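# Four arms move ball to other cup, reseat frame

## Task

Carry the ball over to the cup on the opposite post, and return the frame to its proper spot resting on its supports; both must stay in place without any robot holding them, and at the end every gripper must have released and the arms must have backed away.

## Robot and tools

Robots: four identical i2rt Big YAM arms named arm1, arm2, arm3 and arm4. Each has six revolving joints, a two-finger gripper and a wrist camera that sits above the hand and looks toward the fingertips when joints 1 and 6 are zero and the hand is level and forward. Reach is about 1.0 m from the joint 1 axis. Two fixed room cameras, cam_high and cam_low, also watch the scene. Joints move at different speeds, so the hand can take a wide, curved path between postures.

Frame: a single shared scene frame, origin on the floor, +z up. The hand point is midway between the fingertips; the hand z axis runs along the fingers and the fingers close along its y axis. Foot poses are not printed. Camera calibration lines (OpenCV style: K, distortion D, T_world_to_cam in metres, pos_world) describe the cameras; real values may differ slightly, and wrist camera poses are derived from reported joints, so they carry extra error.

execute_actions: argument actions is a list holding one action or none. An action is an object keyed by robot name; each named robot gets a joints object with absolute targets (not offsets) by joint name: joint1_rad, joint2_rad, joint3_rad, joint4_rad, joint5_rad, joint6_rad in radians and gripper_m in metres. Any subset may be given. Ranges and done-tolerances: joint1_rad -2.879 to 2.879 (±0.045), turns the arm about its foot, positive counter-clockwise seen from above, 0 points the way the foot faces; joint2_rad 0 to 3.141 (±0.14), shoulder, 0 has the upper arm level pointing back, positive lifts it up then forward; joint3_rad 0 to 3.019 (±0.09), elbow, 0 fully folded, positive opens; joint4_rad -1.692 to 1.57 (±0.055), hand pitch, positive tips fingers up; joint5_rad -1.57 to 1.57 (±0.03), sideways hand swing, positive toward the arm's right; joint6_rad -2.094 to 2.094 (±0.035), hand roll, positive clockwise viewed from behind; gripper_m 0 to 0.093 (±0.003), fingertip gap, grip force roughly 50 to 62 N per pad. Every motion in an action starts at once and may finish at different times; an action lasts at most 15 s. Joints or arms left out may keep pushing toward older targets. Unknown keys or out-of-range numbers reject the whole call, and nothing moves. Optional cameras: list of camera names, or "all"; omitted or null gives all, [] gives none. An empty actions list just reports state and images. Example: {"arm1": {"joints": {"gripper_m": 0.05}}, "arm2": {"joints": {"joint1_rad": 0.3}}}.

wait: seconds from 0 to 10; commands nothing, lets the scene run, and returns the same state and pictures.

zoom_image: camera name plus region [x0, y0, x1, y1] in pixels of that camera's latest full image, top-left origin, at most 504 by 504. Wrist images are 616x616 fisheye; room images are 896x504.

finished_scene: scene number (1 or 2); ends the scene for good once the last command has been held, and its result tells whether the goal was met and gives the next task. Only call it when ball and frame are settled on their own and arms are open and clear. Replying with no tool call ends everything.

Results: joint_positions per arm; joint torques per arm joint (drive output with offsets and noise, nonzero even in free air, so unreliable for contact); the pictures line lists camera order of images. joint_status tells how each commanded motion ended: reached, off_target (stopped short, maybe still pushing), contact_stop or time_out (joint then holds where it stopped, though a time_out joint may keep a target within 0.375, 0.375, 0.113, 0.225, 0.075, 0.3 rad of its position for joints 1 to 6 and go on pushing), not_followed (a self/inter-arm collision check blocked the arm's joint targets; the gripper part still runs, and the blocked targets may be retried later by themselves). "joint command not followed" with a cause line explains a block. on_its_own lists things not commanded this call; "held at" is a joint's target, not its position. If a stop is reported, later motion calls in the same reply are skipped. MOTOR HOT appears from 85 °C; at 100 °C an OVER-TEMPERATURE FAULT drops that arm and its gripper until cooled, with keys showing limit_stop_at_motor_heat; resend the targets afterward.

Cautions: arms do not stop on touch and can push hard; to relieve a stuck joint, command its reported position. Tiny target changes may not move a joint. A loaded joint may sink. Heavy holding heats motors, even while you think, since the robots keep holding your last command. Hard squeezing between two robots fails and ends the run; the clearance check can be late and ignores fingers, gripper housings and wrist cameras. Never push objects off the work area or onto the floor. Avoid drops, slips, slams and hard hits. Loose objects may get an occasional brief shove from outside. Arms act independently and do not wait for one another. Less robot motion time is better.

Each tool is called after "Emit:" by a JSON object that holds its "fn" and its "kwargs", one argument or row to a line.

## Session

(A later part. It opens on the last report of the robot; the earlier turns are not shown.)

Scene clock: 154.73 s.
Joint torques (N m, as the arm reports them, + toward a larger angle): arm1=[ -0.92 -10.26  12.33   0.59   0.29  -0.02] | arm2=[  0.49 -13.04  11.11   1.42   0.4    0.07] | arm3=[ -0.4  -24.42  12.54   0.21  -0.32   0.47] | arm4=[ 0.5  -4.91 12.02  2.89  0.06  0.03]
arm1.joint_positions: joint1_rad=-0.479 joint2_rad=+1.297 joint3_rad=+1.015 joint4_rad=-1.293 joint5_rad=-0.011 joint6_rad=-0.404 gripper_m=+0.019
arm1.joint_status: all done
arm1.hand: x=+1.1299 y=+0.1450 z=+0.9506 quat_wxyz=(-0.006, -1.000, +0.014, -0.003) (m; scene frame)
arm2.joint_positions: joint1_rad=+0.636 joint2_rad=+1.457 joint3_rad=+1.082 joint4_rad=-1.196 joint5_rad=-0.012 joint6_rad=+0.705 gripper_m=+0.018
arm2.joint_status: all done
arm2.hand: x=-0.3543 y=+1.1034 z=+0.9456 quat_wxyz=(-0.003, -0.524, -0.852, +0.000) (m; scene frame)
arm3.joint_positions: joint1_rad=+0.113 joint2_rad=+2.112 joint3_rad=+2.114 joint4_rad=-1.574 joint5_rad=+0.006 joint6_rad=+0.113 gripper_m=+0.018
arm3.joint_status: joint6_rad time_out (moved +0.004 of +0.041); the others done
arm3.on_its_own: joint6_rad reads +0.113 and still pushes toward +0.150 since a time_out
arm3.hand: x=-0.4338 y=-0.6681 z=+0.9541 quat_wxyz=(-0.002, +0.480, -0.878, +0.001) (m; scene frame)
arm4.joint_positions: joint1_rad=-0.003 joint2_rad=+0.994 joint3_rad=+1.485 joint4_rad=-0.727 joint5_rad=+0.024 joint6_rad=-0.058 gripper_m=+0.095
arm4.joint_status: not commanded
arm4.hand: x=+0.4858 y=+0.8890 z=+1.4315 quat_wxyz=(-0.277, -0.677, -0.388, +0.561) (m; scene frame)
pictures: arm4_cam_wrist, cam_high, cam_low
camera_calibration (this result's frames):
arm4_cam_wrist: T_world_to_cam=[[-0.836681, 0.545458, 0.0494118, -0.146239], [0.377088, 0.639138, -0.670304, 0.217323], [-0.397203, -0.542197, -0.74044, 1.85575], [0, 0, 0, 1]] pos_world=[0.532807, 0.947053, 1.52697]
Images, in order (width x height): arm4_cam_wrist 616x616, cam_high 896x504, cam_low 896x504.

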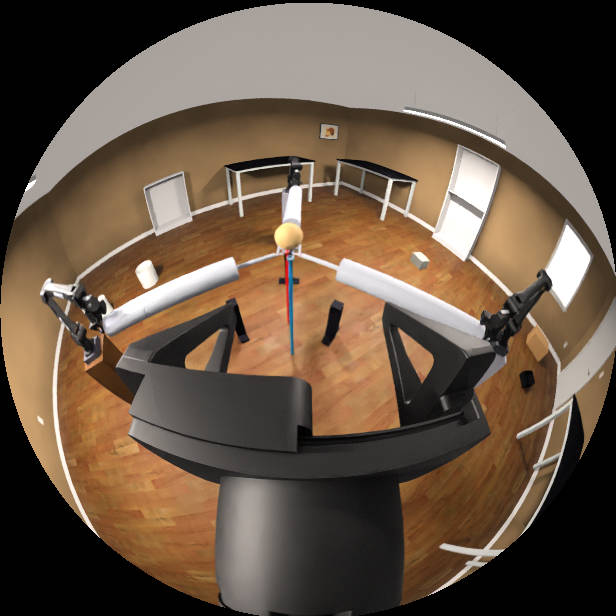

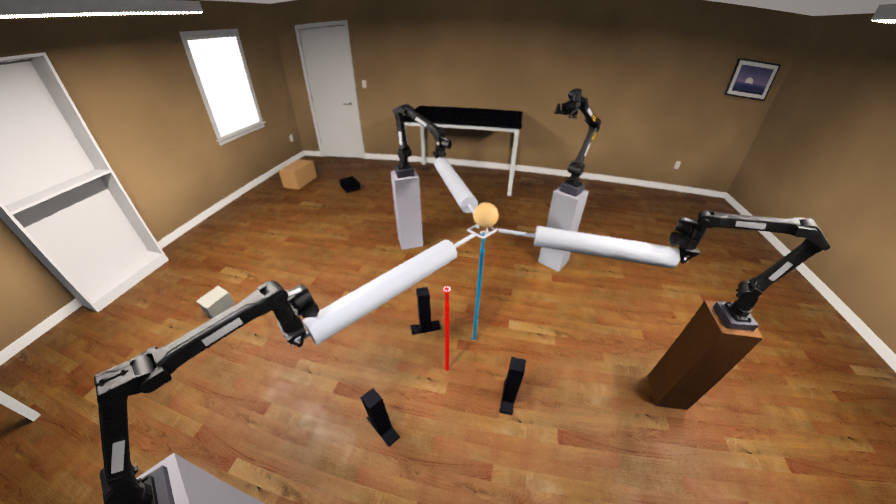

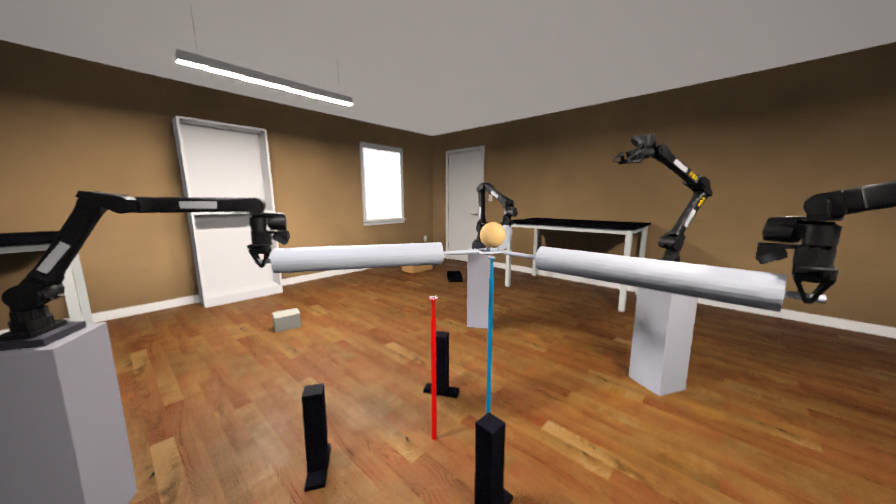

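Emit:
{"fn": "execute_actions", "kwargs": {
  "actions": [
    {"arm1":{"joints":{"joint2_rad":1.33,"joint3_rad":1.0,"joint4_rad":-1.195}},"arm2":{"joints":{"joint1_rad":0.648,"joint2_rad":1.465,"joint3_rad":1.062,"joint4_rad":-1.085}},"arm3":{"joints":{"joint1_rad":0.157,"joint2_rad":2.072,"joint3_rad":2.095,"joint4_rad":-1.475}}}
  ],
  "cameras": ["cam_low","cam_high","arm4_cam_wrist"]
}}

Emit:
{"fn": "zoom_image", "kwargs": {
  "camera": "cam_low",
  "region": [430,200,550,290]
}}

Emit:
{"fn": "zoom_image", "kwargs": {
  "camera": "cam_high",
  "region": [420,180,540,270]
}}

Emit:
{"fn": "zoom_image", "kwargs": {
  "camera": "arm4_cam_wrist",
  "region": [230,200,350,300]
}}

Scene clock: 166.27 s.
Joint torques (N m, as the arm reports them, + toward a larger angle): arm1=[ -0.76 -10.36   8.95   1.18   0.34  -0.01] | arm2=[  0.48 -10.33  10.85   1.87   0.41  -0.06] | arm3=[  0.06 -24.56   9.95   1.58  -0.38   0.35] | arm4=[ 0.5  -4.89 12.04  2.9   0.05  0.03]
arm1.joint_positions: joint1_rad=-0.480 joint2_rad=+1.342 joint3_rad=+0.978 joint4_rad=-1.215 joint5_rad=-0.013 joint6_rad=-0.404 gripper_m=+0.019
arm1.joint_status: all done
arm1.hand: x=+1.1243 y=+0.1478 z=+0.9220 quat_wxyz=(-0.008, -1.000, +0.014, -0.005) (m; scene frame)
arm2.joint_positions: joint1_rad=+0.647 joint2_rad=+1.479 joint3_rad=+1.028 joint4_rad=-1.128 joint5_rad=-0.013 joint6_rad=+0.717 gripper_m=+0.018
arm2.joint_status: all done
arm2.hand: x=-0.3574 y=+1.1091 z=+0.9185 quat_wxyz=(+0.000, -0.524, -0.852, +0.000) (m; scene frame)
arm3.joint_positions: joint1_rad=+0.129 joint2_rad=+2.113 joint3_rad=+2.051 joint4_rad=-1.497 joint5_rad=+0.008 joint6_rad=+0.127 gripper_m=+0.018
arm3.joint_status: all done
arm3.hand: x=-0.4413 y=-0.6611 z=+0.9296 quat_wxyz=(-0.008, +0.480, -0.877, -0.003) (m; scene frame)
arm4.joint_positions: joint1_rad=-0.003 joint2_rad=+0.994 joint3_rad=+1.485 joint4_rad=-0.727 joint5_rad=+0.024 joint6_rad=-0.058 gripper_m=+0.095
arm4.joint_status: not commanded
arm4.hand: x=+0.4858 y=+0.8890 z=+1.4315 quat_wxyz=(-0.277, -0.677, -0.388, +0.561) (m; scene frame)
pictures: arm4_cam_wrist, cam_high, cam_low
camera_calibration (this result's frames):
arm4_cam_wrist: T_world_to_cam=[[-0.836681, 0.545458, 0.0494118, -0.146239], [0.377088, 0.639138, -0.670304, 0.217323], [-0.397203, -0.542197, -0.74044, 1.85575], [0, 0, 0, 1]] pos_world=[0.532807, 0.947053, 1.52697]
Images, in order (width x height): arm4_cam_wrist 616x616, cam_high 896x504, cam_low 896x504.

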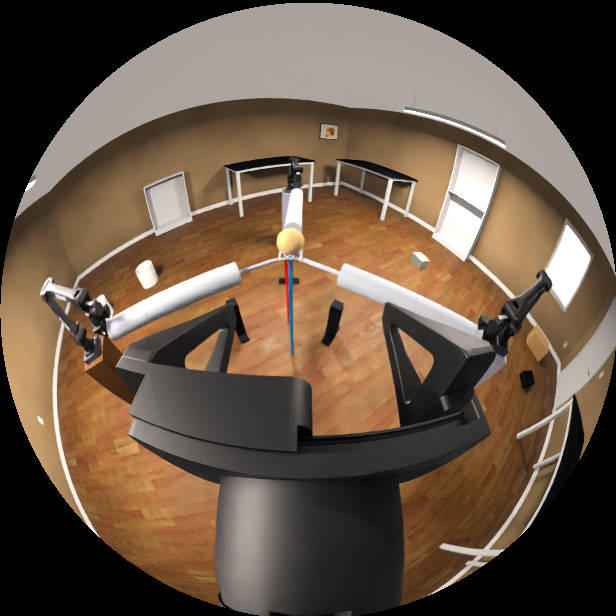

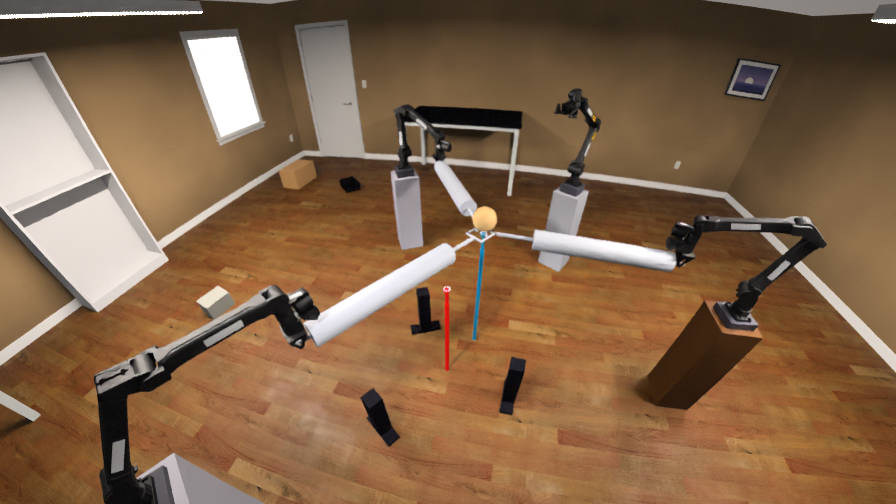

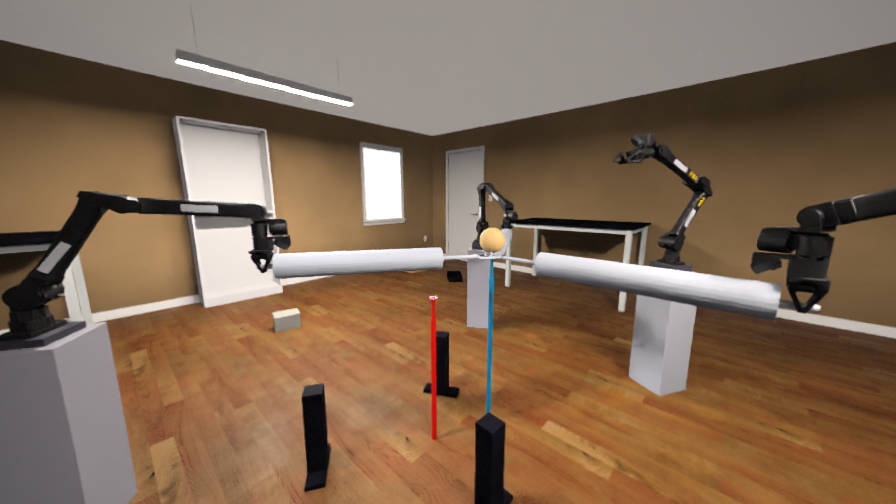

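Region (430, 200, 550, 290) of cam_low's 896x504 image, scaled by 4.200, with more detail than that image has; it fills the top 378 rows of this view, and the rest is white.

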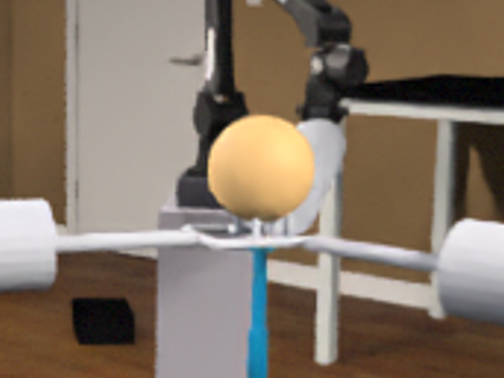

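Region (420, 180, 540, 270) of cam_high's 896x504 image, scaled by 4.200, with more detail than that image has; it fills the top 378 rows of this view, and the rest is white.

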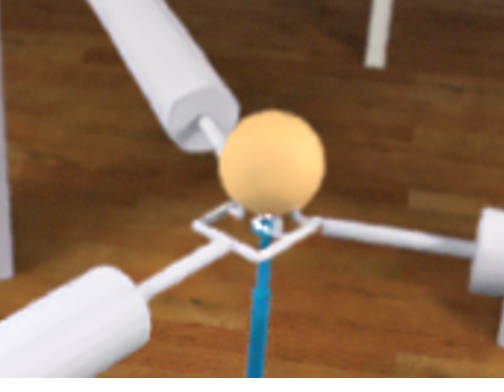

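Region (230, 200, 350, 300) of arm4_cam_wrist's 616x616 image, scaled by 4.200, with more detail than that image has.

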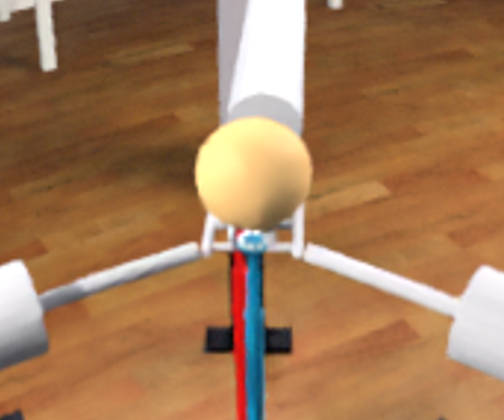

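Aligned. Lower.

Emit:
{"fn": "execute_actions", "kwargs": {
  "actions": [
    {"arm1":{"joints":{"joint2_rad":1.36,"joint3_rad":0.946,"joint4_rad":-1.108}},"arm2":{"joints":{"joint2_rad":1.506,"joint3_rad":1.017,"joint4_rad":-1.0}},"arm3":{"joints":{"joint1_rad":0.148,"joint2_rad":2.085,"joint3_rad":2.027,"joint4_rad":-1.402}}}
  ],
  "cameras": ["cam_low"]
}}

Emit:
{"fn": "execute_actions", "kwargs": {
  "actions": [
    {"arm1":{"joints":{"joint2_rad":1.434,"joint3_rad":0.862,"joint4_rad":-0.957}},"arm2":{"joints":{"joint2_rad":1.59,"joint3_rad":0.95,"joint4_rad":-0.858}},"arm3":{"joints":{"joint2_rad":2.12,"joint3_rad":1.938,"joint4_rad":-1.29}}}
  ],
  "cameras": ["cam_low","arm4_cam_wrist"]
}}

Emit:
{"fn": "zoom_image", "kwargs": {
  "camera": "cam_low",
  "region": [410,210,550,320]
}}

Emit:
{"fn": "zoom_image", "kwargs": {
  "camera": "arm4_cam_wrist",
  "region": [230,200,350,300]
}}

Scene clock: 172.40 s.
Joint torques (N m, as the arm reports them, + toward a larger angle): arm1=[-0.76 -9.95  8.45  1.41  0.36 -0.01] | arm2=[  0.38 -10.84  10.32   1.79   0.46  -0.04] | arm3=[ -0.47 -23.67   9.57   1.61  -0.44   0.34] | arm4=[ 0.54 -4.91 12.01  2.89  0.06  0.03]
arm1.joint_positions: joint1_rad=-0.480 joint2_rad=+1.366 joint3_rad=+0.927 joint4_rad=-1.135 joint5_rad=-0.013 joint6_rad=-0.404 gripper_m=+0.019
arm1.joint_status: all done
arm1.hand: x=+1.1248 y=+0.1476 z=+0.8962 quat_wxyz=(-0.006, -1.000, +0.014, -0.002) (m; scene frame)
arm2.joint_positions: joint1_rad=+0.648 joint2_rad=+1.522 joint3_rad=+0.985 joint4_rad=-1.044 joint5_rad=-0.014 joint6_rad=+0.717 gripper_m=+0.018
arm2.joint_status: all done
arm2.hand: x=-0.3565 y=+1.1089 z=+0.8880 quat_wxyz=(+0.001, -0.524, -0.852, +0.000) (m; scene frame)
arm3.joint_positions: joint1_rad=+0.129 joint2_rad=+2.117 joint3_rad=+1.988 joint4_rad=-1.425 joint5_rad=+0.009 joint6_rad=+0.127 gripper_m=+0.018
arm3.joint_status: all done
arm3.hand: x=-0.4411 y=-0.6610 z=+0.9032 quat_wxyz=(-0.011, +0.480, -0.877, -0.004) (m; scene frame)
arm4.joint_positions: joint1_rad=-0.003 joint2_rad=+0.994 joint3_rad=+1.485 joint4_rad=-0.727 joint5_rad=+0.024 joint6_rad=-0.058 gripper_m=+0.095
arm4.joint_status: not commanded
arm4.hand: x=+0.4858 y=+0.8890 z=+1.4315 quat_wxyz=(-0.277, -0.677, -0.388, +0.561) (m; scene frame)
pictures: cam_low
Images, in order (width x height): cam_low 896x504.

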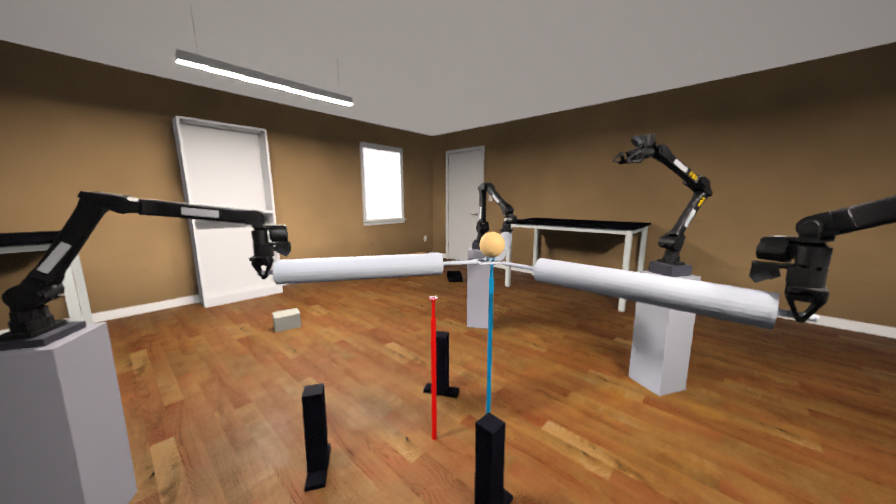

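Scene clock: 173.27 s.
Joint torques (N m, as the arm reports them, + toward a larger angle): arm1=[ -0.73 -11.07   7.6    1.12   0.39  -0.02] | arm2=[  0.52 -10.82   9.04   1.68   0.46  -0.05] | arm3=[ -0.69 -23.12   9.25   1.44  -0.45   0.33] | arm4=[ 0.53 -4.88 12.01  2.89  0.05  0.03]
arm1.joint_positions: joint1_rad=-0.480 joint2_rad=+1.447 joint3_rad=+0.847 joint4_rad=-0.976 joint5_rad=-0.013 joint6_rad=-0.404 gripper_m=+0.019
arm1.joint_status: all done
arm1.hand: x=+1.1251 y=+0.1475 z=+0.8424 quat_wxyz=(-0.007, -1.000, +0.014, -0.003) (m; scene frame)
arm2.joint_positions: joint1_rad=+0.649 joint2_rad=+1.610 joint3_rad=+0.923 joint4_rad=-0.894 joint5_rad=-0.013 joint6_rad=+0.718 gripper_m=+0.018
arm2.joint_status: all done
arm2.hand: x=-0.3561 y=+1.1085 z=+0.8350 quat_wxyz=(+0.002, -0.524, -0.852, +0.000) (m; scene frame)
arm3.joint_positions: joint1_rad=+0.129 joint2_rad=+2.143 joint3_rad=+1.902 joint4_rad=-1.310 joint5_rad=+0.009 joint6_rad=+0.127 gripper_m=+0.018
arm3.joint_status: all done
arm3.hand: x=-0.4410 y=-0.6606 z=+0.8542 quat_wxyz=(-0.012, +0.480, -0.877, -0.004) (m; scene frame)
arm4.joint_positions: joint1_rad=-0.003 joint2_rad=+0.994 joint3_rad=+1.485 joint4_rad=-0.727 joint5_rad=+0.024 joint6_rad=-0.058 gripper_m=+0.095
arm4.joint_status: not commanded
arm4.hand: x=+0.4858 y=+0.8890 z=+1.4315 quat_wxyz=(-0.277, -0.677, -0.388, +0.561) (m; scene frame)
pictures: arm4_cam_wrist, cam_low
camera_calibration (this result's frames):
arm4_cam_wrist: T_world_to_cam=[[-0.836681, 0.545458, 0.0494118, -0.146239], [0.377088, 0.639138, -0.670304, 0.217323], [-0.397203, -0.542197, -0.74044, 1.85575], [0, 0, 0, 1]] pos_world=[0.532807, 0.947053, 1.52697]
Images, in order (width x height): arm4_cam_wrist 616x616, cam_low 896x504.

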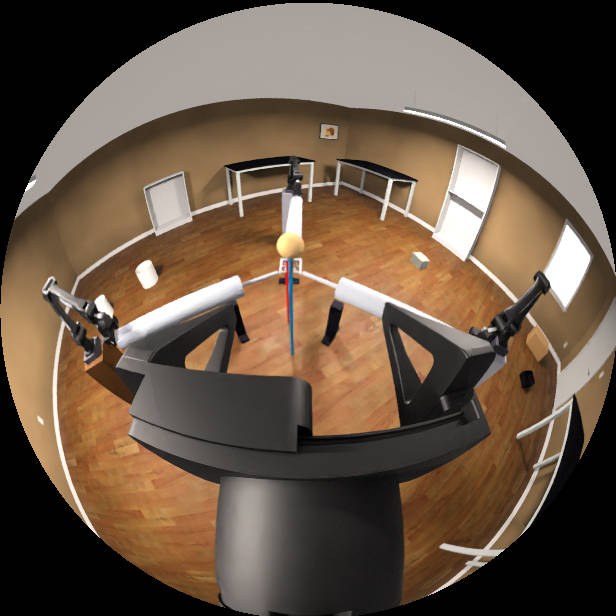

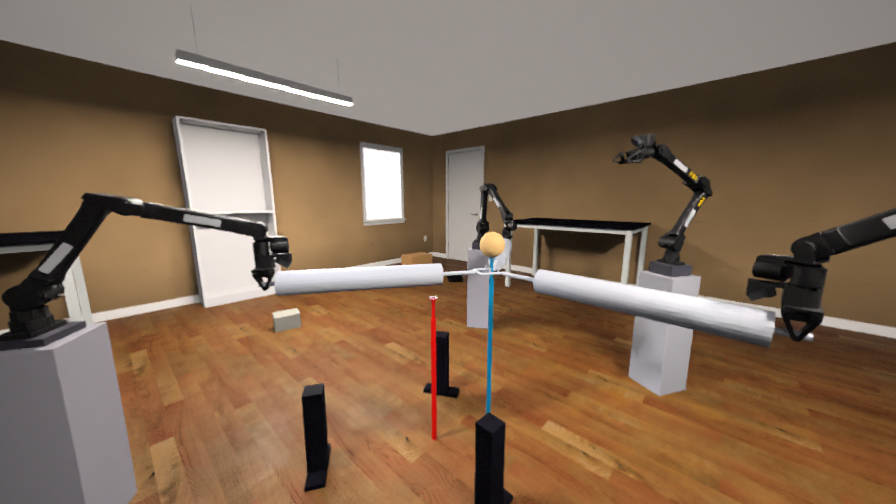

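Region (410, 210, 550, 320) of cam_low's 896x504 image, scaled by 3.600, with more detail than that image has; it fills the top 396 rows of this view, and the rest is white.

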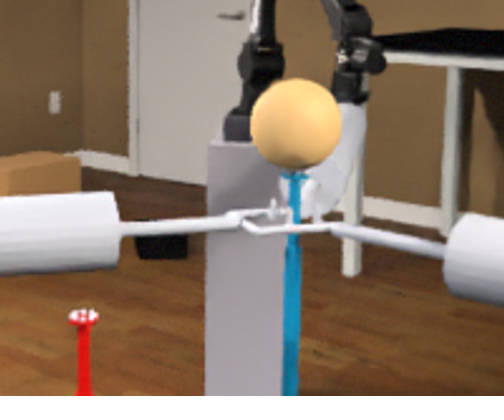

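Region (230, 200, 350, 300) of arm4_cam_wrist's 616x616 image, scaled by 4.200, with more detail than that image has.

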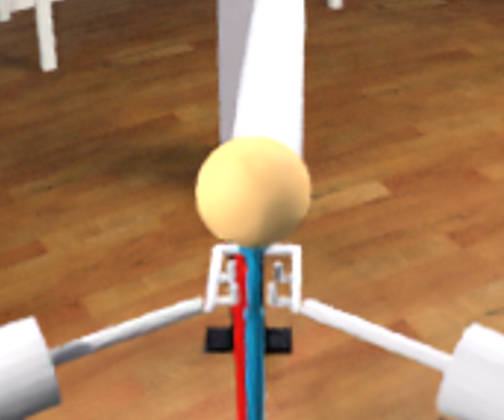

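Emit:
{"fn": "execute_actions", "kwargs": {
  "actions": [
    {"arm1":{"joints":{"joint1_rad":-0.36,"joint6_rad":-0.285,"joint2_rad":1.455,"joint3_rad":0.915,"joint4_rad":-0.965}},"arm2":{"joints":{"joint1_rad":0.535,"joint6_rad":0.611,"joint2_rad":1.56,"joint3_rad":0.932,"joint4_rad":-0.85}},"arm3":{"joints":{"joint1_rad":0.16,"joint6_rad":0.155,"joint2_rad":1.995,"joint3_rad":1.755,"joint4_rad":-1.215}}}
  ],
  "cameras": ["arm4_cam_wrist"]
}}

Emit:
{"fn": "execute_actions", "kwargs": {
  "actions": [
    {"arm1":{"joints":{"joint1_rad":-0.22,"joint6_rad":-0.145,"joint2_rad":1.485,"joint3_rad":0.95,"joint4_rad":-0.97}},"arm2":{"joints":{"joint1_rad":0.398,"joint6_rad":0.477,"joint2_rad":1.57,"joint3_rad":0.96}},"arm3":{"joints":{"joint1_rad":0.168,"joint6_rad":0.16,"joint2_rad":1.87,"joint3_rad":1.545,"joint4_rad":-1.137}}}
  ],
  "cameras": ["arm4_cam_wrist","cam_low"]
}}

Scene clock: 185.20 s.
Joint torques (N m, as the arm reports them, + toward a larger angle): arm1=[-0.22 -9.76 10.94  0.87  0.02 -0.08] | arm2=[ -0.68 -13.09   8.32   1.48   0.52  -0.15] | arm3=[ -0.3  -24.68   8.84   1.51  -0.37   0.29] | arm4=[ 0.53 -4.94 12.02  2.9   0.05  0.03]
arm1.joint_positions: joint1_rad=-0.357 joint2_rad=+1.451 joint3_rad=+0.856 joint4_rad=-0.976 joint5_rad=-0.005 joint6_rad=-0.284 gripper_m=+0.019
arm1.joint_status: all done
arm1.hand: x=+1.1064 y=+0.1088 z=+0.8437 quat_wxyz=(-0.003, -1.000, +0.012, -0.003) (m; scene frame)
arm2.joint_positions: joint1_rad=+0.552 joint2_rad=+1.610 joint3_rad=+0.914 joint4_rad=-0.882 joint5_rad=-0.015 joint6_rad=+0.625 gripper_m=+0.018
arm2.joint_status: all done
arm2.hand: x=-0.3730 y=+1.0741 z=+0.8328 quat_wxyz=(-0.001, -0.526, -0.851, -0.002) (m; scene frame)
arm3.joint_positions: joint1_rad=+0.138 joint2_rad=+2.055 joint3_rad=+1.723 joint4_rad=-1.237 joint5_rad=+0.007 joint6_rad=+0.139 gripper_m=+0.018
arm3.joint_status: all done
arm3.hand: x=-0.4636 y=-0.6943 z=+0.8426 quat_wxyz=(-0.004, +0.479, -0.878, +0.000) (m; scene frame)
arm4.joint_positions: joint1_rad=-0.003 joint2_rad=+0.994 joint3_rad=+1.485 joint4_rad=-0.727 joint5_rad=+0.024 joint6_rad=-0.058 gripper_m=+0.095
arm4.joint_status: not commanded
arm4.hand: x=+0.4858 y=+0.8890 z=+1.4315 quat_wxyz=(-0.277, -0.677, -0.388, +0.561) (m; scene frame)
pictures: arm4_cam_wrist
camera_calibration (this result's frames):
arm4_cam_wrist: T_world_to_cam=[[-0.836681, 0.545458, 0.0494118, -0.146239], [0.377088, 0.639138, -0.670304, 0.217323], [-0.397203, -0.542197, -0.74044, 1.85575], [0, 0, 0, 1]] pos_world=[0.532807, 0.947053, 1.52697]
Images, in order (width x height): arm4_cam_wrist 616x616.

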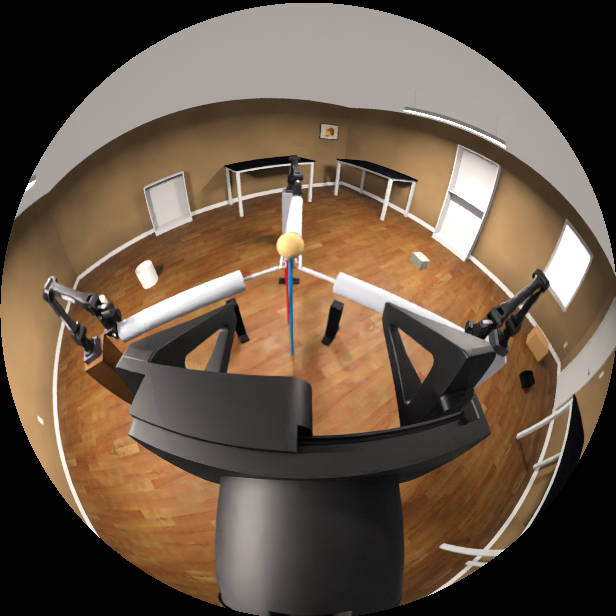

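Scene clock: 186.17 s.
Joint torques (N m, as the arm reports them, + toward a larger angle): arm1=[ -0.3  -10.91  10.54   0.74   0.01  -0.07] | arm2=[ -0.38 -12.61  10.73   1.44   0.32  -0.09] | arm3=[ -0.51 -21.79   8.69   1.77  -0.3    0.26] | arm4=[ 0.53 -4.94 12.02  2.89  0.05  0.02]
arm1.joint_positions: joint1_rad=-0.217 joint2_rad=+1.487 joint3_rad=+0.896 joint4_rad=-0.977 joint5_rad=-0.005 joint6_rad=-0.145 gripper_m=+0.019
arm1.joint_status: all done
arm1.hand: x=+1.0793 y=+0.0627 z=+0.8439 quat_wxyz=(-0.002, -1.000, +0.012, -0.002) (m; scene frame)
arm2.joint_positions: joint1_rad=+0.411 joint2_rad=+1.610 joint3_rad=+0.914 joint4_rad=-0.882 joint5_rad=-0.011 joint6_rad=+0.485 gripper_m=+0.018
arm2.joint_status: all done
arm2.hand: x=-0.4025 y=+1.0260 z=+0.8335 quat_wxyz=(-0.002, -0.526, -0.850, +0.000) (m; scene frame)
arm3.joint_positions: joint1_rad=+0.147 joint2_rad=+1.920 joint3_rad=+1.511 joint4_rad=-1.164 joint5_rad=+0.006 joint6_rad=+0.148 gripper_m=+0.018
arm3.joint_status: all done
arm3.hand: x=-0.4915 y=-0.7413 z=+0.8443 quat_wxyz=(-0.002, +0.479, -0.878, +0.001) (m; scene frame)
arm4.joint_positions: joint1_rad=-0.003 joint2_rad=+0.994 joint3_rad=+1.485 joint4_rad=-0.727 joint5_rad=+0.024 joint6_rad=-0.058 gripper_m=+0.095
arm4.joint_status: not commanded
arm4.hand: x=+0.4858 y=+0.8890 z=+1.4315 quat_wxyz=(-0.277, -0.677, -0.388, +0.561) (m; scene frame)
pictures: arm4_cam_wrist, cam_low
camera_calibration (this result's frames):
arm4_cam_wrist: T_world_to_cam=[[-0.836681, 0.545458, 0.0494118, -0.146239], [0.377088, 0.639138, -0.670304, 0.217323], [-0.397203, -0.542197, -0.74044, 1.85575], [0, 0, 0, 1]] pos_world=[0.532807, 0.947053, 1.52697]
Images, in order (width x height): arm4_cam_wrist 616x616, cam_low 896x504.

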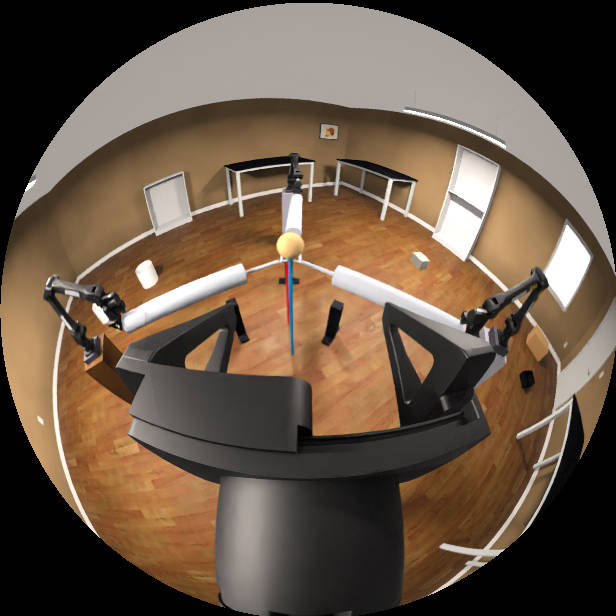

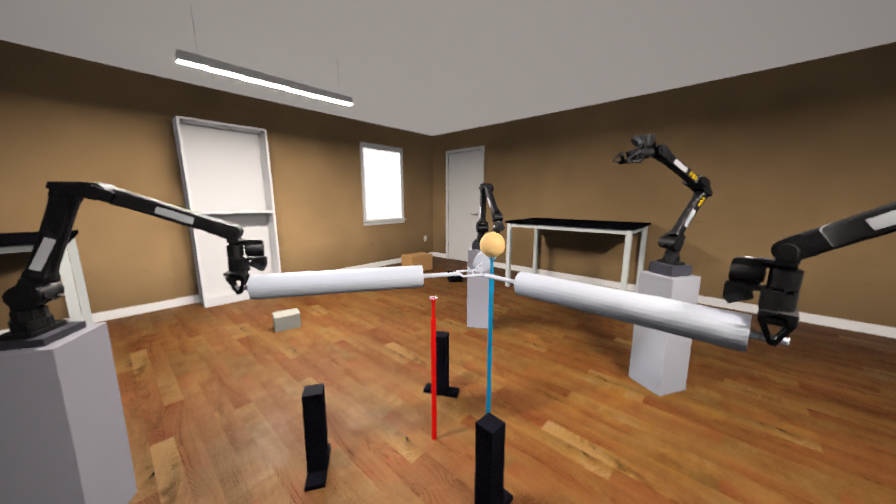

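Emit:
{"fn": "execute_actions", "kwargs": {
  "actions": [
    {"arm1":{"joints":{"joint1_rad":0.043,"joint6_rad":0.127,"joint2_rad":1.53,"joint3_rad":1.005,"joint4_rad":-0.985}},"arm2":{"joints":{"joint1_rad":0.176,"joint6_rad":0.258,"joint2_rad":1.69,"joint3_rad":1.13,"joint4_rad":-0.91}},"arm3":{"joints":{"joint1_rad":0.11,"joint6_rad":0.124,"joint2_rad":1.64,"joint3_rad":1.195,"joint4_rad":-1.025}}}
  ],
  "cameras": []
}}

Emit:
{"fn": "execute_actions", "kwargs": {
  "actions": [
    {"arm1":{"joints":{"joint1_rad":0.172,"joint6_rad":0.256,"joint2_rad":1.587,"joint3_rad":1.138,"joint4_rad":-1.062}},"arm2":{"joints":{"joint1_rad":0.052,"joint6_rad":0.133,"joint2_rad":1.722,"joint3_rad":1.24,"joint4_rad":-0.995}},"arm3":{"joints":{"joint2_rad":1.468,"joint3_rad":1.033,"joint4_rad":-1.07}}}
  ],
  "cameras": []
}}

Emit:
{"fn": "execute_actions", "kwargs": {
  "actions": [
    {"arm1":{"joints":{"joint1_rad":0.28,"joint6_rad":0.363,"joint2_rad":1.752,"joint3_rad":1.205,"joint4_rad":-0.94}},"arm2":{"joints":{"joint1_rad":-0.057,"joint6_rad":0.025,"joint2_rad":1.87,"joint3_rad":1.305,"joint4_rad":-0.89}},"arm3":{"joints":{"joint2_rad":1.392,"joint3_rad":0.787,"joint4_rad":-0.885}}}
  ],
  "cameras": []
}}

Emit:
{"fn": "execute_actions", "kwargs": {
  "actions": [
    {"arm1":{"joints":{"joint1_rad":0.413,"joint6_rad":0.496,"joint2_rad":1.90,"joint3_rad":1.41,"joint4_rad":-1.012}},"arm2":{"joints":{"joint1_rad":-0.18,"joint6_rad":-0.10,"joint2_rad":2.018,"joint3_rad":1.53,"joint4_rad":-0.985}},"arm3":{"joints":{"joint1_rad":0.075,"joint6_rad":0.093,"joint2_rad":1.16,"joint3_rad":0.54,"joint4_rad":-0.885}}}
  ],
  "cameras": ["cam_high"]
}}

Scene clock: 197.67 s.
Joint torques (N m, as the arm reports them, + toward a larger angle): arm1=[ -0.41 -12.    10.13   0.7   -0.03  -0.01] | arm2=[ -0.24 -12.52  13.46   0.6    0.16  -0.03] | arm3=[ -2.09 -16.19   8.35   1.93  -0.31   0.23] | arm4=[ 0.53 -4.92 12.02  2.89  0.05  0.03]
arm1.joint_positions: joint1_rad=+0.049 joint2_rad=+1.535 joint3_rad=+0.957 joint4_rad=-0.992 joint5_rad=-0.003 joint6_rad=+0.120 gripper_m=+0.019
arm1.joint_status: all done
arm1.hand: x=+1.0554 y=-0.0386 z=+0.8454 quat_wxyz=(-0.002, -1.000, +0.011, -0.003) (m; scene frame)
arm2.joint_positions: joint1_rad=+0.188 joint2_rad=+1.706 joint3_rad=+1.056 joint4_rad=-0.916 joint5_rad=-0.007 joint6_rad=+0.263 gripper_m=+0.018
arm2.joint_status: all done
arm2.hand: x=-0.4295 y=+0.9232 z=+0.8388 quat_wxyz=(-0.008, -0.527, -0.850, +0.003) (m; scene frame)
arm3.joint_positions: joint1_rad=+0.110 joint2_rad=+1.672 joint3_rad=+1.163 joint4_rad=-1.056 joint5_rad=+0.005 joint6_rad=+0.114 gripper_m=+0.018
arm3.joint_status: all done
arm3.hand: x=-0.5181 y=-0.8423 z=+0.8466 quat_wxyz=(-0.005, +0.478, -0.879, -0.002) (m; scene frame)
arm4.joint_positions: joint1_rad=-0.003 joint2_rad=+0.994 joint3_rad=+1.485 joint4_rad=-0.727 joint5_rad=+0.024 joint6_rad=-0.058 gripper_m=+0.095
arm4.joint_status: not commanded
arm4.hand: x=+0.4858 y=+0.8890 z=+1.4315 quat_wxyz=(-0.277, -0.677, -0.388, +0.561) (m; scene frame)
pictures: none
No camera images: the call's "cameras" was empty. Leave "cameras" out to get every camera's image.

Scene clock: 198.67 s.
Joint torques (N m, as the arm reports them, + toward a larger angle): arm1=[ -0.47 -13.77  10.77   0.12  -0.01  -0.01] | arm2=[  0.74 -12.72  14.01   0.5   -0.06   0.01] | arm3=[ -2.08 -12.19   8.57   0.99  -0.24   0.24] | arm4=[ 0.51 -4.91 12.02  2.9   0.05  0.03]
arm1.joint_positions: joint1_rad=+0.179 joint2_rad=+1.595 joint3_rad=+1.085 joint4_rad=-1.051 joint5_rad=-0.003 joint6_rad=+0.249 gripper_m=+0.019
arm1.joint_status: all done
arm1.hand: x=+1.0260 y=-0.0981 z=+0.8637 quat_wxyz=(-0.003, -1.000, +0.011, +0.001) (m; scene frame)
arm2.joint_positions: joint1_rad=+0.055 joint2_rad=+1.731 joint3_rad=+1.165 joint4_rad=-0.996 joint5_rad=-0.002 joint6_rad=+0.131 gripper_m=+0.018
arm2.joint_status: all done
arm2.hand: x=-0.4609 y=+0.8631 z=+0.8633 quat_wxyz=(-0.009, -0.527, -0.850, +0.007) (m; scene frame)
arm3.joint_positions: joint1_rad=+0.110 joint2_rad=+1.488 joint3_rad=+0.998 joint4_rad=-1.081 joint5_rad=+0.004 joint6_rad=+0.114 gripper_m=+0.018
arm3.joint_status: all done
arm3.hand: x=-0.5484 y=-0.9027 z=+0.8657 quat_wxyz=(-0.002, +0.478, -0.879, -0.001) (m; scene frame)
arm4.joint_positions: joint1_rad=-0.003 joint2_rad=+0.994 joint3_rad=+1.485 joint4_rad=-0.727 joint5_rad=+0.024 joint6_rad=-0.058 gripper_m=+0.095
arm4.joint_status: not commanded
arm4.hand: x=+0.4858 y=+0.8890 z=+1.4315 quat_wxyz=(-0.277, -0.677, -0.388, +0.561) (m; scene frame)
pictures: none
No camera images: the call's "cameras" was empty. Leave "cameras" out to get every camera's image.

Scene clock: 199.67 s.
Joint torques (N m, as the arm reports them, + toward a larger angle): arm1=[ -0.33 -17.38  10.33   0.63   0.    -0.01] | arm2=[  0.28 -15.91  13.09   1.01  -0.1   -0.01] | arm3=[ -2.18 -11.64   7.46   1.51  -0.22   0.24] | arm4=[ 0.53 -4.96 12.01  2.9   0.05  0.03]
arm1.joint_positions: joint1_rad=+0.284 joint2_rad=+1.777 joint3_rad=+1.151 joint4_rad=-0.945 joint5_rad=-0.004 joint6_rad=+0.355 gripper_m=+0.019
arm1.joint_status: all done
arm1.hand: x=+1.0007 y=-0.1552 z=+0.8061 quat_wxyz=(-0.002, -1.000, +0.011, -0.004) (m; scene frame)
arm2.joint_positions: joint1_rad=-0.049 joint2_rad=+1.899 joint3_rad=+1.235 joint4_rad=-0.907 joint5_rad=+0.000 joint6_rad=+0.028 gripper_m=+0.018
arm2.joint_status: all done
arm2.hand: x=-0.4869 y=+0.8061 z=+0.8068 quat_wxyz=(-0.004, -0.527, -0.850, +0.005) (m; scene frame)
arm3.joint_positions: joint1_rad=+0.110 joint2_rad=+1.430 joint3_rad=+0.758 joint4_rad=-0.906 joint5_rad=+0.003 joint6_rad=+0.114 gripper_m=+0.018
arm3.joint_status: all done
arm3.hand: x=-0.5761 y=-0.9581 z=+0.8090 quat_wxyz=(+0.001, +0.478, -0.879, +0.001) (m; scene frame)
arm4.joint_positions: joint1_rad=-0.003 joint2_rad=+0.994 joint3_rad=+1.485 joint4_rad=-0.727 joint5_rad=+0.024 joint6_rad=-0.058 gripper_m=+0.095
arm4.joint_status: not commanded
arm4.hand: x=+0.4858 y=+0.8890 z=+1.4315 quat_wxyz=(-0.277, -0.677, -0.388, +0.561) (m; scene frame)
pictures: none
No camera images: the call's "cameras" was empty. Leave "cameras" out to get every camera's image.

Scene clock: 200.67 s.
Joint torques (N m, as the arm reports them, + toward a larger angle): arm1=[ -0.26 -19.06  10.2    0.21  -0.06  -0.04] | arm2=[  0.7  -16.45  13.84   0.28  -0.17  -0.03] | arm3=[-3.26 -6.31  7.7   1.06 -0.24  0.14] | arm4=[ 0.55 -4.94 12.02  2.9   0.05  0.03]
arm1.joint_positions: joint1_rad=+0.420 joint2_rad=+1.914 joint3_rad=+1.363 joint4_rad=-1.004 joint5_rad=-0.002 joint6_rad=+0.492 gripper_m=+0.019
arm1.joint_status: all done
arm1.hand: x=+0.9656 y=-0.2447 z=+0.8069 quat_wxyz=(-0.005, -1.000, +0.012, +0.003) (m; scene frame)
arm2.joint_positions: joint1_rad=-0.175 joint2_rad=+2.039 joint3_rad=+1.455 joint4_rad=-0.980 joint5_rad=+0.001 joint6_rad=-0.097 gripper_m=+0.018
arm2.joint_status: all done
arm2.hand: x=-0.5226 y=+0.7186 z=+0.8034 quat_wxyz=(-0.007, -0.528, -0.849, +0.008) (m; scene frame)
arm3.joint_positions: joint1_rad=+0.088 joint2_rad=+1.182 joint3_rad=+0.506 joint4_rad=-0.898 joint5_rad=+0.004 joint6_rad=+0.095 gripper_m=+0.018
arm3.joint_status: all done
arm3.hand: x=-0.6135 y=-1.0453 z=+0.7989 quat_wxyz=(-0.001, +0.477, -0.879, +0.001) (m; scene frame)
arm4.joint_positions: joint1_rad=-0.003 joint2_rad=+0.994 joint3_rad=+1.485 joint4_rad=-0.727 joint5_rad=+0.024 joint6_rad=-0.058 gripper_m=+0.095
arm4.joint_status: not commanded
arm4.hand: x=+0.4858 y=+0.8890 z=+1.4315 quat_wxyz=(-0.277, -0.677, -0.388, +0.561) (m; scene frame)
pictures: cam_high
Images, in order (width x height): cam_high 896x504.

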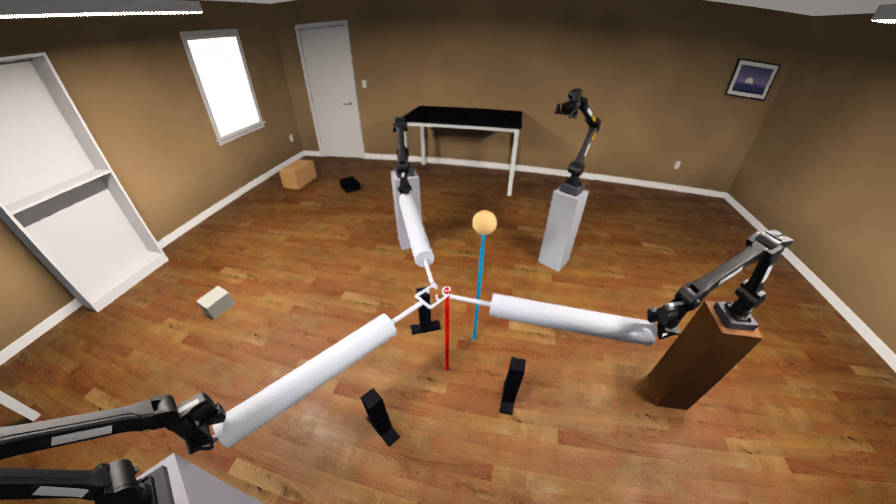

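Emit:
{"fn": "execute_actions", "kwargs": {
  "actions": [
    {"arm1":{"joints":{"joint1_rad":0.406,"joint2_rad":2.01,"joint3_rad":1.33,"joint4_rad":-0.84}},"arm2":{"joints":{"joint1_rad":-0.17,"joint2_rad":2.135,"joint3_rad":1.475,"joint4_rad":-0.825}},"arm3":{"joints":{"joint2_rad":1.40,"joint3_rad":0.455,"joint4_rad":-0.58}}}
  ],
  "cameras": []
}}

Emit:
{"fn": "execute_actions", "kwargs": {
  "actions": [
    {"arm1":{"joints":{"joint2_rad":2.10,"joint3_rad":1.315,"joint4_rad":-0.735}},"arm2":{"joints":{"joint2_rad":2.225,"joint3_rad":1.475,"joint4_rad":-0.738}},"arm3":{"joints":{"joint2_rad":1.60,"joint3_rad":0.42,"joint4_rad":-0.348}}}
  ],
  "cameras": []
}}

Emit:
{"fn": "execute_actions", "kwargs": {
  "actions": [
    {"arm1":{"joints":{"joint2_rad":2.20,"joint3_rad":1.335,"joint4_rad":-0.64}},"arm2":{"joints":{"joint2_rad":2.325,"joint3_rad":1.5,"joint4_rad":-0.658}},"arm3":{"joints":{"joint2_rad":1.83,"joint3_rad":0.43,"joint4_rad":-0.12}}}
  ],
  "cameras": []
}}

Emit:
{"fn": "execute_actions", "kwargs": {
  "actions": [
    {"arm1":{"joints":{"joint2_rad":2.305,"joint3_rad":1.358,"joint4_rad":-0.555}},"arm2":{"joints":{"joint2_rad":2.43,"joint3_rad":1.53,"joint4_rad":-0.588}},"arm3":{"joints":{"joint2_rad":2.06,"joint3_rad":0.468,"joint4_rad":0.08}}}
  ],
  "cameras": []
}}

Emit:
{"fn": "execute_actions", "kwargs": {
  "actions": [
    {"arm1":{"joints":{"joint2_rad":2.417,"joint3_rad":1.395,"joint4_rad":-0.483}},"arm2":{"joints":{"joint2_rad":2.54,"joint3_rad":1.577,"joint4_rad":-0.528}},"arm3":{"joints":{"joint2_rad":2.275,"joint3_rad":0.522,"joint4_rad":0.235}}}
  ],
  "cameras": []
}}

Emit:
{"fn": "execute_actions", "kwargs": {
  "actions": [
    {"arm1":{"joints":{"joint2_rad":2.533,"joint3_rad":1.447,"joint4_rad":-0.42}},"arm2":{"joints":{"joint2_rad":2.653,"joint3_rad":1.643,"joint4_rad":-0.485}},"arm3":{"joints":{"joint2_rad":2.467,"joint3_rad":0.6,"joint4_rad":0.347}}}
  ],
  "cameras": ["cam_high"]
}}

Scene clock: 214.90 s.
Joint torques (N m, as the arm reports them, + toward a larger angle): arm1=[ -0.83 -20.8    6.82   0.71   0.18  -0.04] | arm2=[  1.17 -18.46   9.29   1.33  -0.2   -0.03] | arm3=[-3.11 -6.28  5.76  1.63 -0.38  0.17] | arm4=[ 0.55 -4.9  12.02  2.9   0.05  0.03]
arm1.joint_positions: joint1_rad=+0.417 joint2_rad=+2.037 joint3_rad=+1.318 joint4_rad=-0.847 joint5_rad=-0.007 joint6_rad=+0.492 gripper_m=+0.019
arm1.joint_status: all done
arm1.hand: x=+0.9668 y=-0.2437 z=+0.7293 quat_wxyz=(-0.004, -1.000, +0.013, -0.002) (m; scene frame)
arm2.joint_positions: joint1_rad=-0.175 joint2_rad=+2.173 joint3_rad=+1.445 joint4_rad=-0.852 joint5_rad=+0.002 joint6_rad=-0.098 gripper_m=+0.018
arm2.joint_status: all done
arm2.hand: x=-0.5221 y=+0.7163 z=+0.7259 quat_wxyz=(+0.000, -0.528, -0.850, +0.003) (m; scene frame)
arm3.joint_positions: joint1_rad=+0.087 joint2_rad=+1.406 joint3_rad=+0.428 joint4_rad=-0.604 joint5_rad=+0.007 joint6_rad=+0.092 gripper_m=+0.018
arm3.joint_status: all done
arm3.hand: x=-0.6131 y=-1.0463 z=+0.7297 quat_wxyz=(+0.002, +0.477, -0.879, +0.004) (m; scene frame)
arm4.joint_positions: joint1_rad=-0.003 joint2_rad=+0.994 joint3_rad=+1.485 joint4_rad=-0.727 joint5_rad=+0.024 joint6_rad=-0.058 gripper_m=+0.095
arm4.joint_status: not commanded
arm4.hand: x=+0.4858 y=+0.8890 z=+1.4315 quat_wxyz=(-0.277, -0.677, -0.388, +0.561) (m; scene frame)
pictures: none
No camera images: the call's "cameras" was empty. Leave "cameras" out to get every camera's image.

Scene clock: 215.83 s.
Joint torques (N m, as the arm reports them, + toward a larger angle): arm1=[ -0.71 -20.34   6.27   0.99   0.13  -0.03] | arm2=[  0.64 -18.63   8.64   1.46  -0.18  -0.04] | arm3=[-3.09 -7.3   3.89  1.64 -0.35  0.16] | arm4=[ 0.51 -4.95 12.01  2.89  0.05  0.03]
arm1.joint_positions: joint1_rad=+0.416 joint2_rad=+2.116 joint3_rad=+1.304 joint4_rad=-0.749 joint5_rad=-0.006 joint6_rad=+0.491 gripper_m=+0.019
arm1.joint_status: all done
arm1.hand: x=+0.9668 y=-0.2430 z=+0.6841 quat_wxyz=(-0.005, -1.000, +0.013, -0.001) (m; scene frame)
arm2.joint_positions: joint1_rad=-0.175 joint2_rad=+2.254 joint3_rad=+1.444 joint4_rad=-0.769 joint5_rad=+0.002 joint6_rad=-0.098 gripper_m=+0.018
arm2.joint_status: all done
arm2.hand: x=-0.5220 y=+0.7157 z=+0.6809 quat_wxyz=(-0.001, -0.528, -0.850, +0.004) (m; scene frame)
arm3.joint_positions: joint1_rad=+0.087 joint2_rad=+1.607 joint3_rad=+0.399 joint4_rad=-0.372 joint5_rad=+0.006 joint6_rad=+0.092 gripper_m=+0.018
arm3.joint_status: all done
arm3.hand: x=-0.6135 y=-1.0464 z=+0.6808 quat_wxyz=(+0.001, +0.477, -0.879, +0.003) (m; scene frame)
arm4.joint_positions: joint1_rad=-0.003 joint2_rad=+0.994 joint3_rad=+1.485 joint4_rad=-0.727 joint5_rad=+0.024 joint6_rad=-0.058 gripper_m=+0.095
arm4.joint_status: not commanded
arm4.hand: x=+0.4858 y=+0.8890 z=+1.4315 quat_wxyz=(-0.277, -0.677, -0.388, +0.561) (m; scene frame)
pictures: none
No camera images: the call's "cameras" was empty. Leave "cameras" out to get every camera's image.

Scene clock: 216.80 s.
Joint torques (N m, as the arm reports them, + toward a larger angle): arm1=[ -0.2  -20.86   7.17   0.86   0.01   0.04] | arm2=[  0.83 -19.11  10.17   0.94  -0.19  -0.01] | arm3=[-3.03 -8.75  2.53  1.7  -0.2   0.17] | arm4=[ 0.51 -4.91 12.02  2.89  0.05  0.03]
arm1.joint_positions: joint1_rad=+0.409 joint2_rad=+2.217 joint3_rad=+1.304 joint4_rad=-0.651 joint5_rad=-0.003 joint6_rad=+0.484 gripper_m=+0.019
arm1.joint_status: all done
arm1.hand: x=+0.9671 y=-0.2381 z=+0.6320 quat_wxyz=(-0.003, -1.000, +0.014, -0.001) (m; scene frame)
arm2.joint_positions: joint1_rad=-0.175 joint2_rad=+2.349 joint3_rad=+1.446 joint4_rad=-0.673 joint5_rad=+0.002 joint6_rad=-0.099 gripper_m=+0.018
arm2.joint_status: all done
arm2.hand: x=-0.5232 y=+0.7183 z=+0.6291 quat_wxyz=(-0.002, -0.527, -0.850, +0.005) (m; scene frame)
arm3.joint_positions: joint1_rad=+0.087 joint2_rad=+1.836 joint3_rad=+0.406 joint4_rad=-0.145 joint5_rad=+0.003 joint6_rad=+0.091 gripper_m=+0.018
arm3.joint_status: all done
arm3.hand: x=-0.6129 y=-1.0438 z=+0.6312 quat_wxyz=(+0.000, +0.478, -0.879, +0.000) (m; scene frame)
arm4.joint_positions: joint1_rad=-0.003 joint2_rad=+0.994 joint3_rad=+1.485 joint4_rad=-0.727 joint5_rad=+0.024 joint6_rad=-0.058 gripper_m=+0.095
arm4.joint_status: not commanded
arm4.hand: x=+0.4858 y=+0.8890 z=+1.4315 quat_wxyz=(-0.277, -0.677, -0.388, +0.561) (m; scene frame)
pictures: none
No camera images: the call's "cameras" was empty. Leave "cameras" out to get every camera's image.

Scene clock: 217.67 s.
Joint torques (N m, as the arm reports them, + toward a larger angle): arm1=[  0.16 -20.74   7.21   0.78  -0.1    0.07] | arm2=[  0.23 -18.23   9.36   0.91  -0.1   -0.01] | arm3=[ -3.08 -10.22   0.99   1.95  -0.2    0.19] | arm4=[ 0.52 -4.92 12.02  2.9   0.05  0.03]
arm1.joint_positions: joint1_rad=+0.405 joint2_rad=+2.319 joint3_rad=+1.319 joint4_rad=-0.563 joint5_rad=-0.001 joint6_rad=+0.481 gripper_m=+0.019
arm1.joint_status: all done
arm1.hand: x=+0.9683 y=-0.2352 z=+0.5826 quat_wxyz=(-0.002, -1.000, +0.014, +0.000) (m; scene frame)
arm2.joint_positions: joint1_rad=-0.173 joint2_rad=+2.453 joint3_rad=+1.477 joint4_rad=-0.602 joint5_rad=-0.001 joint6_rad=-0.099 gripper_m=+0.018
arm2.joint_status: all done
arm2.hand: x=-0.5221 y=+0.7199 z=+0.5785 quat_wxyz=(-0.002, -0.526, -0.850, +0.003) (m; scene frame)
arm3.joint_positions: joint1_rad=+0.087 joint2_rad=+2.070 joint3_rad=+0.447 joint4_rad=+0.049 joint5_rad=+0.003 joint6_rad=+0.091 gripper_m=+0.018
arm3.joint_status: all done
arm3.hand: x=-0.6117 y=-1.0413 z=+0.5803 quat_wxyz=(+0.000, +0.478, -0.879, +0.000) (m; scene frame)
arm4.joint_positions: joint1_rad=-0.003 joint2_rad=+0.994 joint3_rad=+1.485 joint4_rad=-0.727 joint5_rad=+0.024 joint6_rad=-0.058 gripper_m=+0.095
arm4.joint_status: not commanded
arm4.hand: x=+0.4858 y=+0.8890 z=+1.4315 quat_wxyz=(-0.277, -0.677, -0.388, +0.561) (m; scene frame)
pictures: none
No camera images: the call's "cameras" was empty. Leave "cameras" out to get every camera's image.

Scene clock: 218.53 s.
Joint torques (N m, as the arm reports them, + toward a larger angle): arm1=[  0.15 -21.34   6.62   0.81  -0.13   0.08] | arm2=[  0.47 -18.4    8.68   0.91  -0.06  -0.01] | arm3=[ -3.11 -11.14  -0.55   2.    -0.2    0.19] | arm4=[ 0.52 -4.88 12.02  2.88  0.05  0.03]
arm1.joint_positions: joint1_rad=+0.404 joint2_rad=+2.432 joint3_rad=+1.358 joint4_rad=-0.492 joint5_rad=+0.000 joint6_rad=+0.480 gripper_m=+0.019
arm1.joint_status: all done
arm1.hand: x=+0.9690 y=-0.2340 z=+0.5323 quat_wxyz=(-0.001, -1.000, +0.014, -0.001) (m; scene frame)
arm2.joint_positions: joint1_rad=-0.172 joint2_rad=+2.563 joint3_rad=+1.528 joint4_rad=-0.543 joint5_rad=-0.002 joint6_rad=-0.098 gripper_m=+0.018
arm2.joint_status: all done
arm2.hand: x=-0.5216 y=+0.7201 z=+0.5282 quat_wxyz=(-0.002, -0.526, -0.850, +0.003) (m; scene frame)
arm3.joint_positions: joint1_rad=+0.087 joint2_rad=+2.287 joint3_rad=+0.509 joint4_rad=+0.204 joint5_rad=+0.003 joint6_rad=+0.091 gripper_m=+0.018
arm3.joint_status: all done
arm3.hand: x=-0.6114 y=-1.0404 z=+0.5291 quat_wxyz=(-0.001, +0.478, -0.879, +0.000) (m; scene frame)
arm4.joint_positions: joint1_rad=-0.003 joint2_rad=+0.994 joint3_rad=+1.485 joint4_rad=-0.727 joint5_rad=+0.024 joint6_rad=-0.058 gripper_m=+0.095
arm4.joint_status: not commanded
arm4.hand: x=+0.4858 y=+0.8890 z=+1.4315 quat_wxyz=(-0.277, -0.677, -0.388, +0.561) (m; scene frame)
pictures: none
No camera images: the call's "cameras" was empty. Leave "cameras" out to get every camera's image.

Scene clock: 219.40 s.
Joint torques (N m, as the arm reports them, + toward a larger angle): arm1=[  0.04 -21.75   5.96   0.85  -0.18   0.09] | arm2=[  0.46 -19.32   8.08   0.97  -0.05  -0.03] | arm3=[ -2.95 -11.92  -1.64   1.92  -0.17   0.18] | arm4=[ 0.5  -4.89 12.02  2.89  0.05  0.03]
arm1.joint_positions: joint1_rad=+0.403 joint2_rad=+2.549 joint3_rad=+1.414 joint4_rad=-0.431 joint5_rad=+0.001 joint6_rad=+0.479 gripper_m=+0.019
arm1.joint_status: all done
arm1.hand: x=+0.9692 y=-0.2334 z=+0.4819 quat_wxyz=(-0.001, -1.000, +0.014, -0.001) (m; scene frame)
arm2.joint_positions: joint1_rad=-0.171 joint2_rad=+2.677 joint3_rad=+1.597 joint4_rad=-0.500 joint5_rad=-0.002 joint6_rad=-0.097 gripper_m=+0.018
arm2.joint_status: all done
arm2.hand: x=-0.5211 y=+0.7199 z=+0.4790 quat_wxyz=(-0.002, -0.526, -0.850, +0.002) (m; scene frame)
arm3.joint_positions: joint1_rad=+0.087 joint2_rad=+2.479 joint3_rad=+0.592 joint4_rad=+0.317 joint5_rad=+0.002 joint6_rad=+0.091 gripper_m=+0.018
arm3.joint_status: all done
arm3.hand: x=-0.6112 y=-1.0395 z=+0.4781 quat_wxyz=(-0.002, +0.478, -0.879, -0.001) (m; scene frame)
arm4.joint_positions: joint1_rad=-0.003 joint2_rad=+0.994 joint3_rad=+1.485 joint4_rad=-0.727 joint5_rad=+0.024 joint6_rad=-0.058 gripper_m=+0.095
arm4.joint_status: not commanded
arm4.hand: x=+0.4858 y=+0.8890 z=+1.4315 quat_wxyz=(-0.277, -0.677, -0.388, +0.561) (m; scene frame)
pictures: cam_high
Images, in order (width x height): cam_high 896x504.

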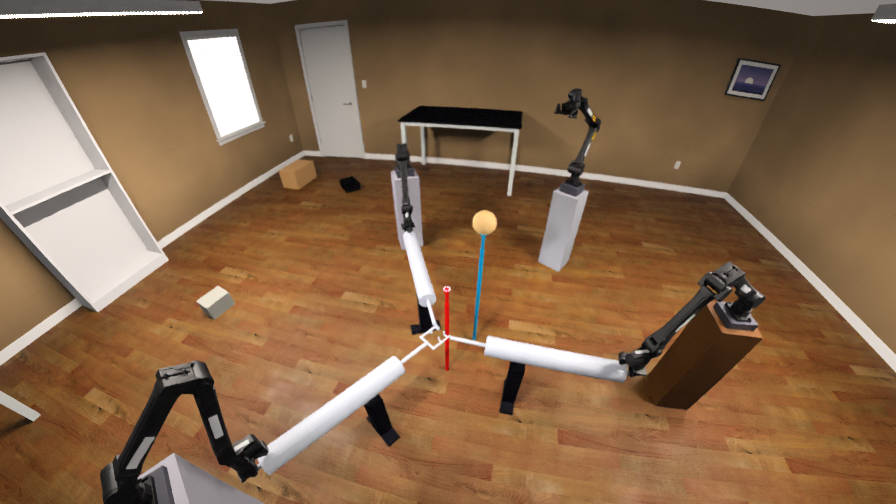

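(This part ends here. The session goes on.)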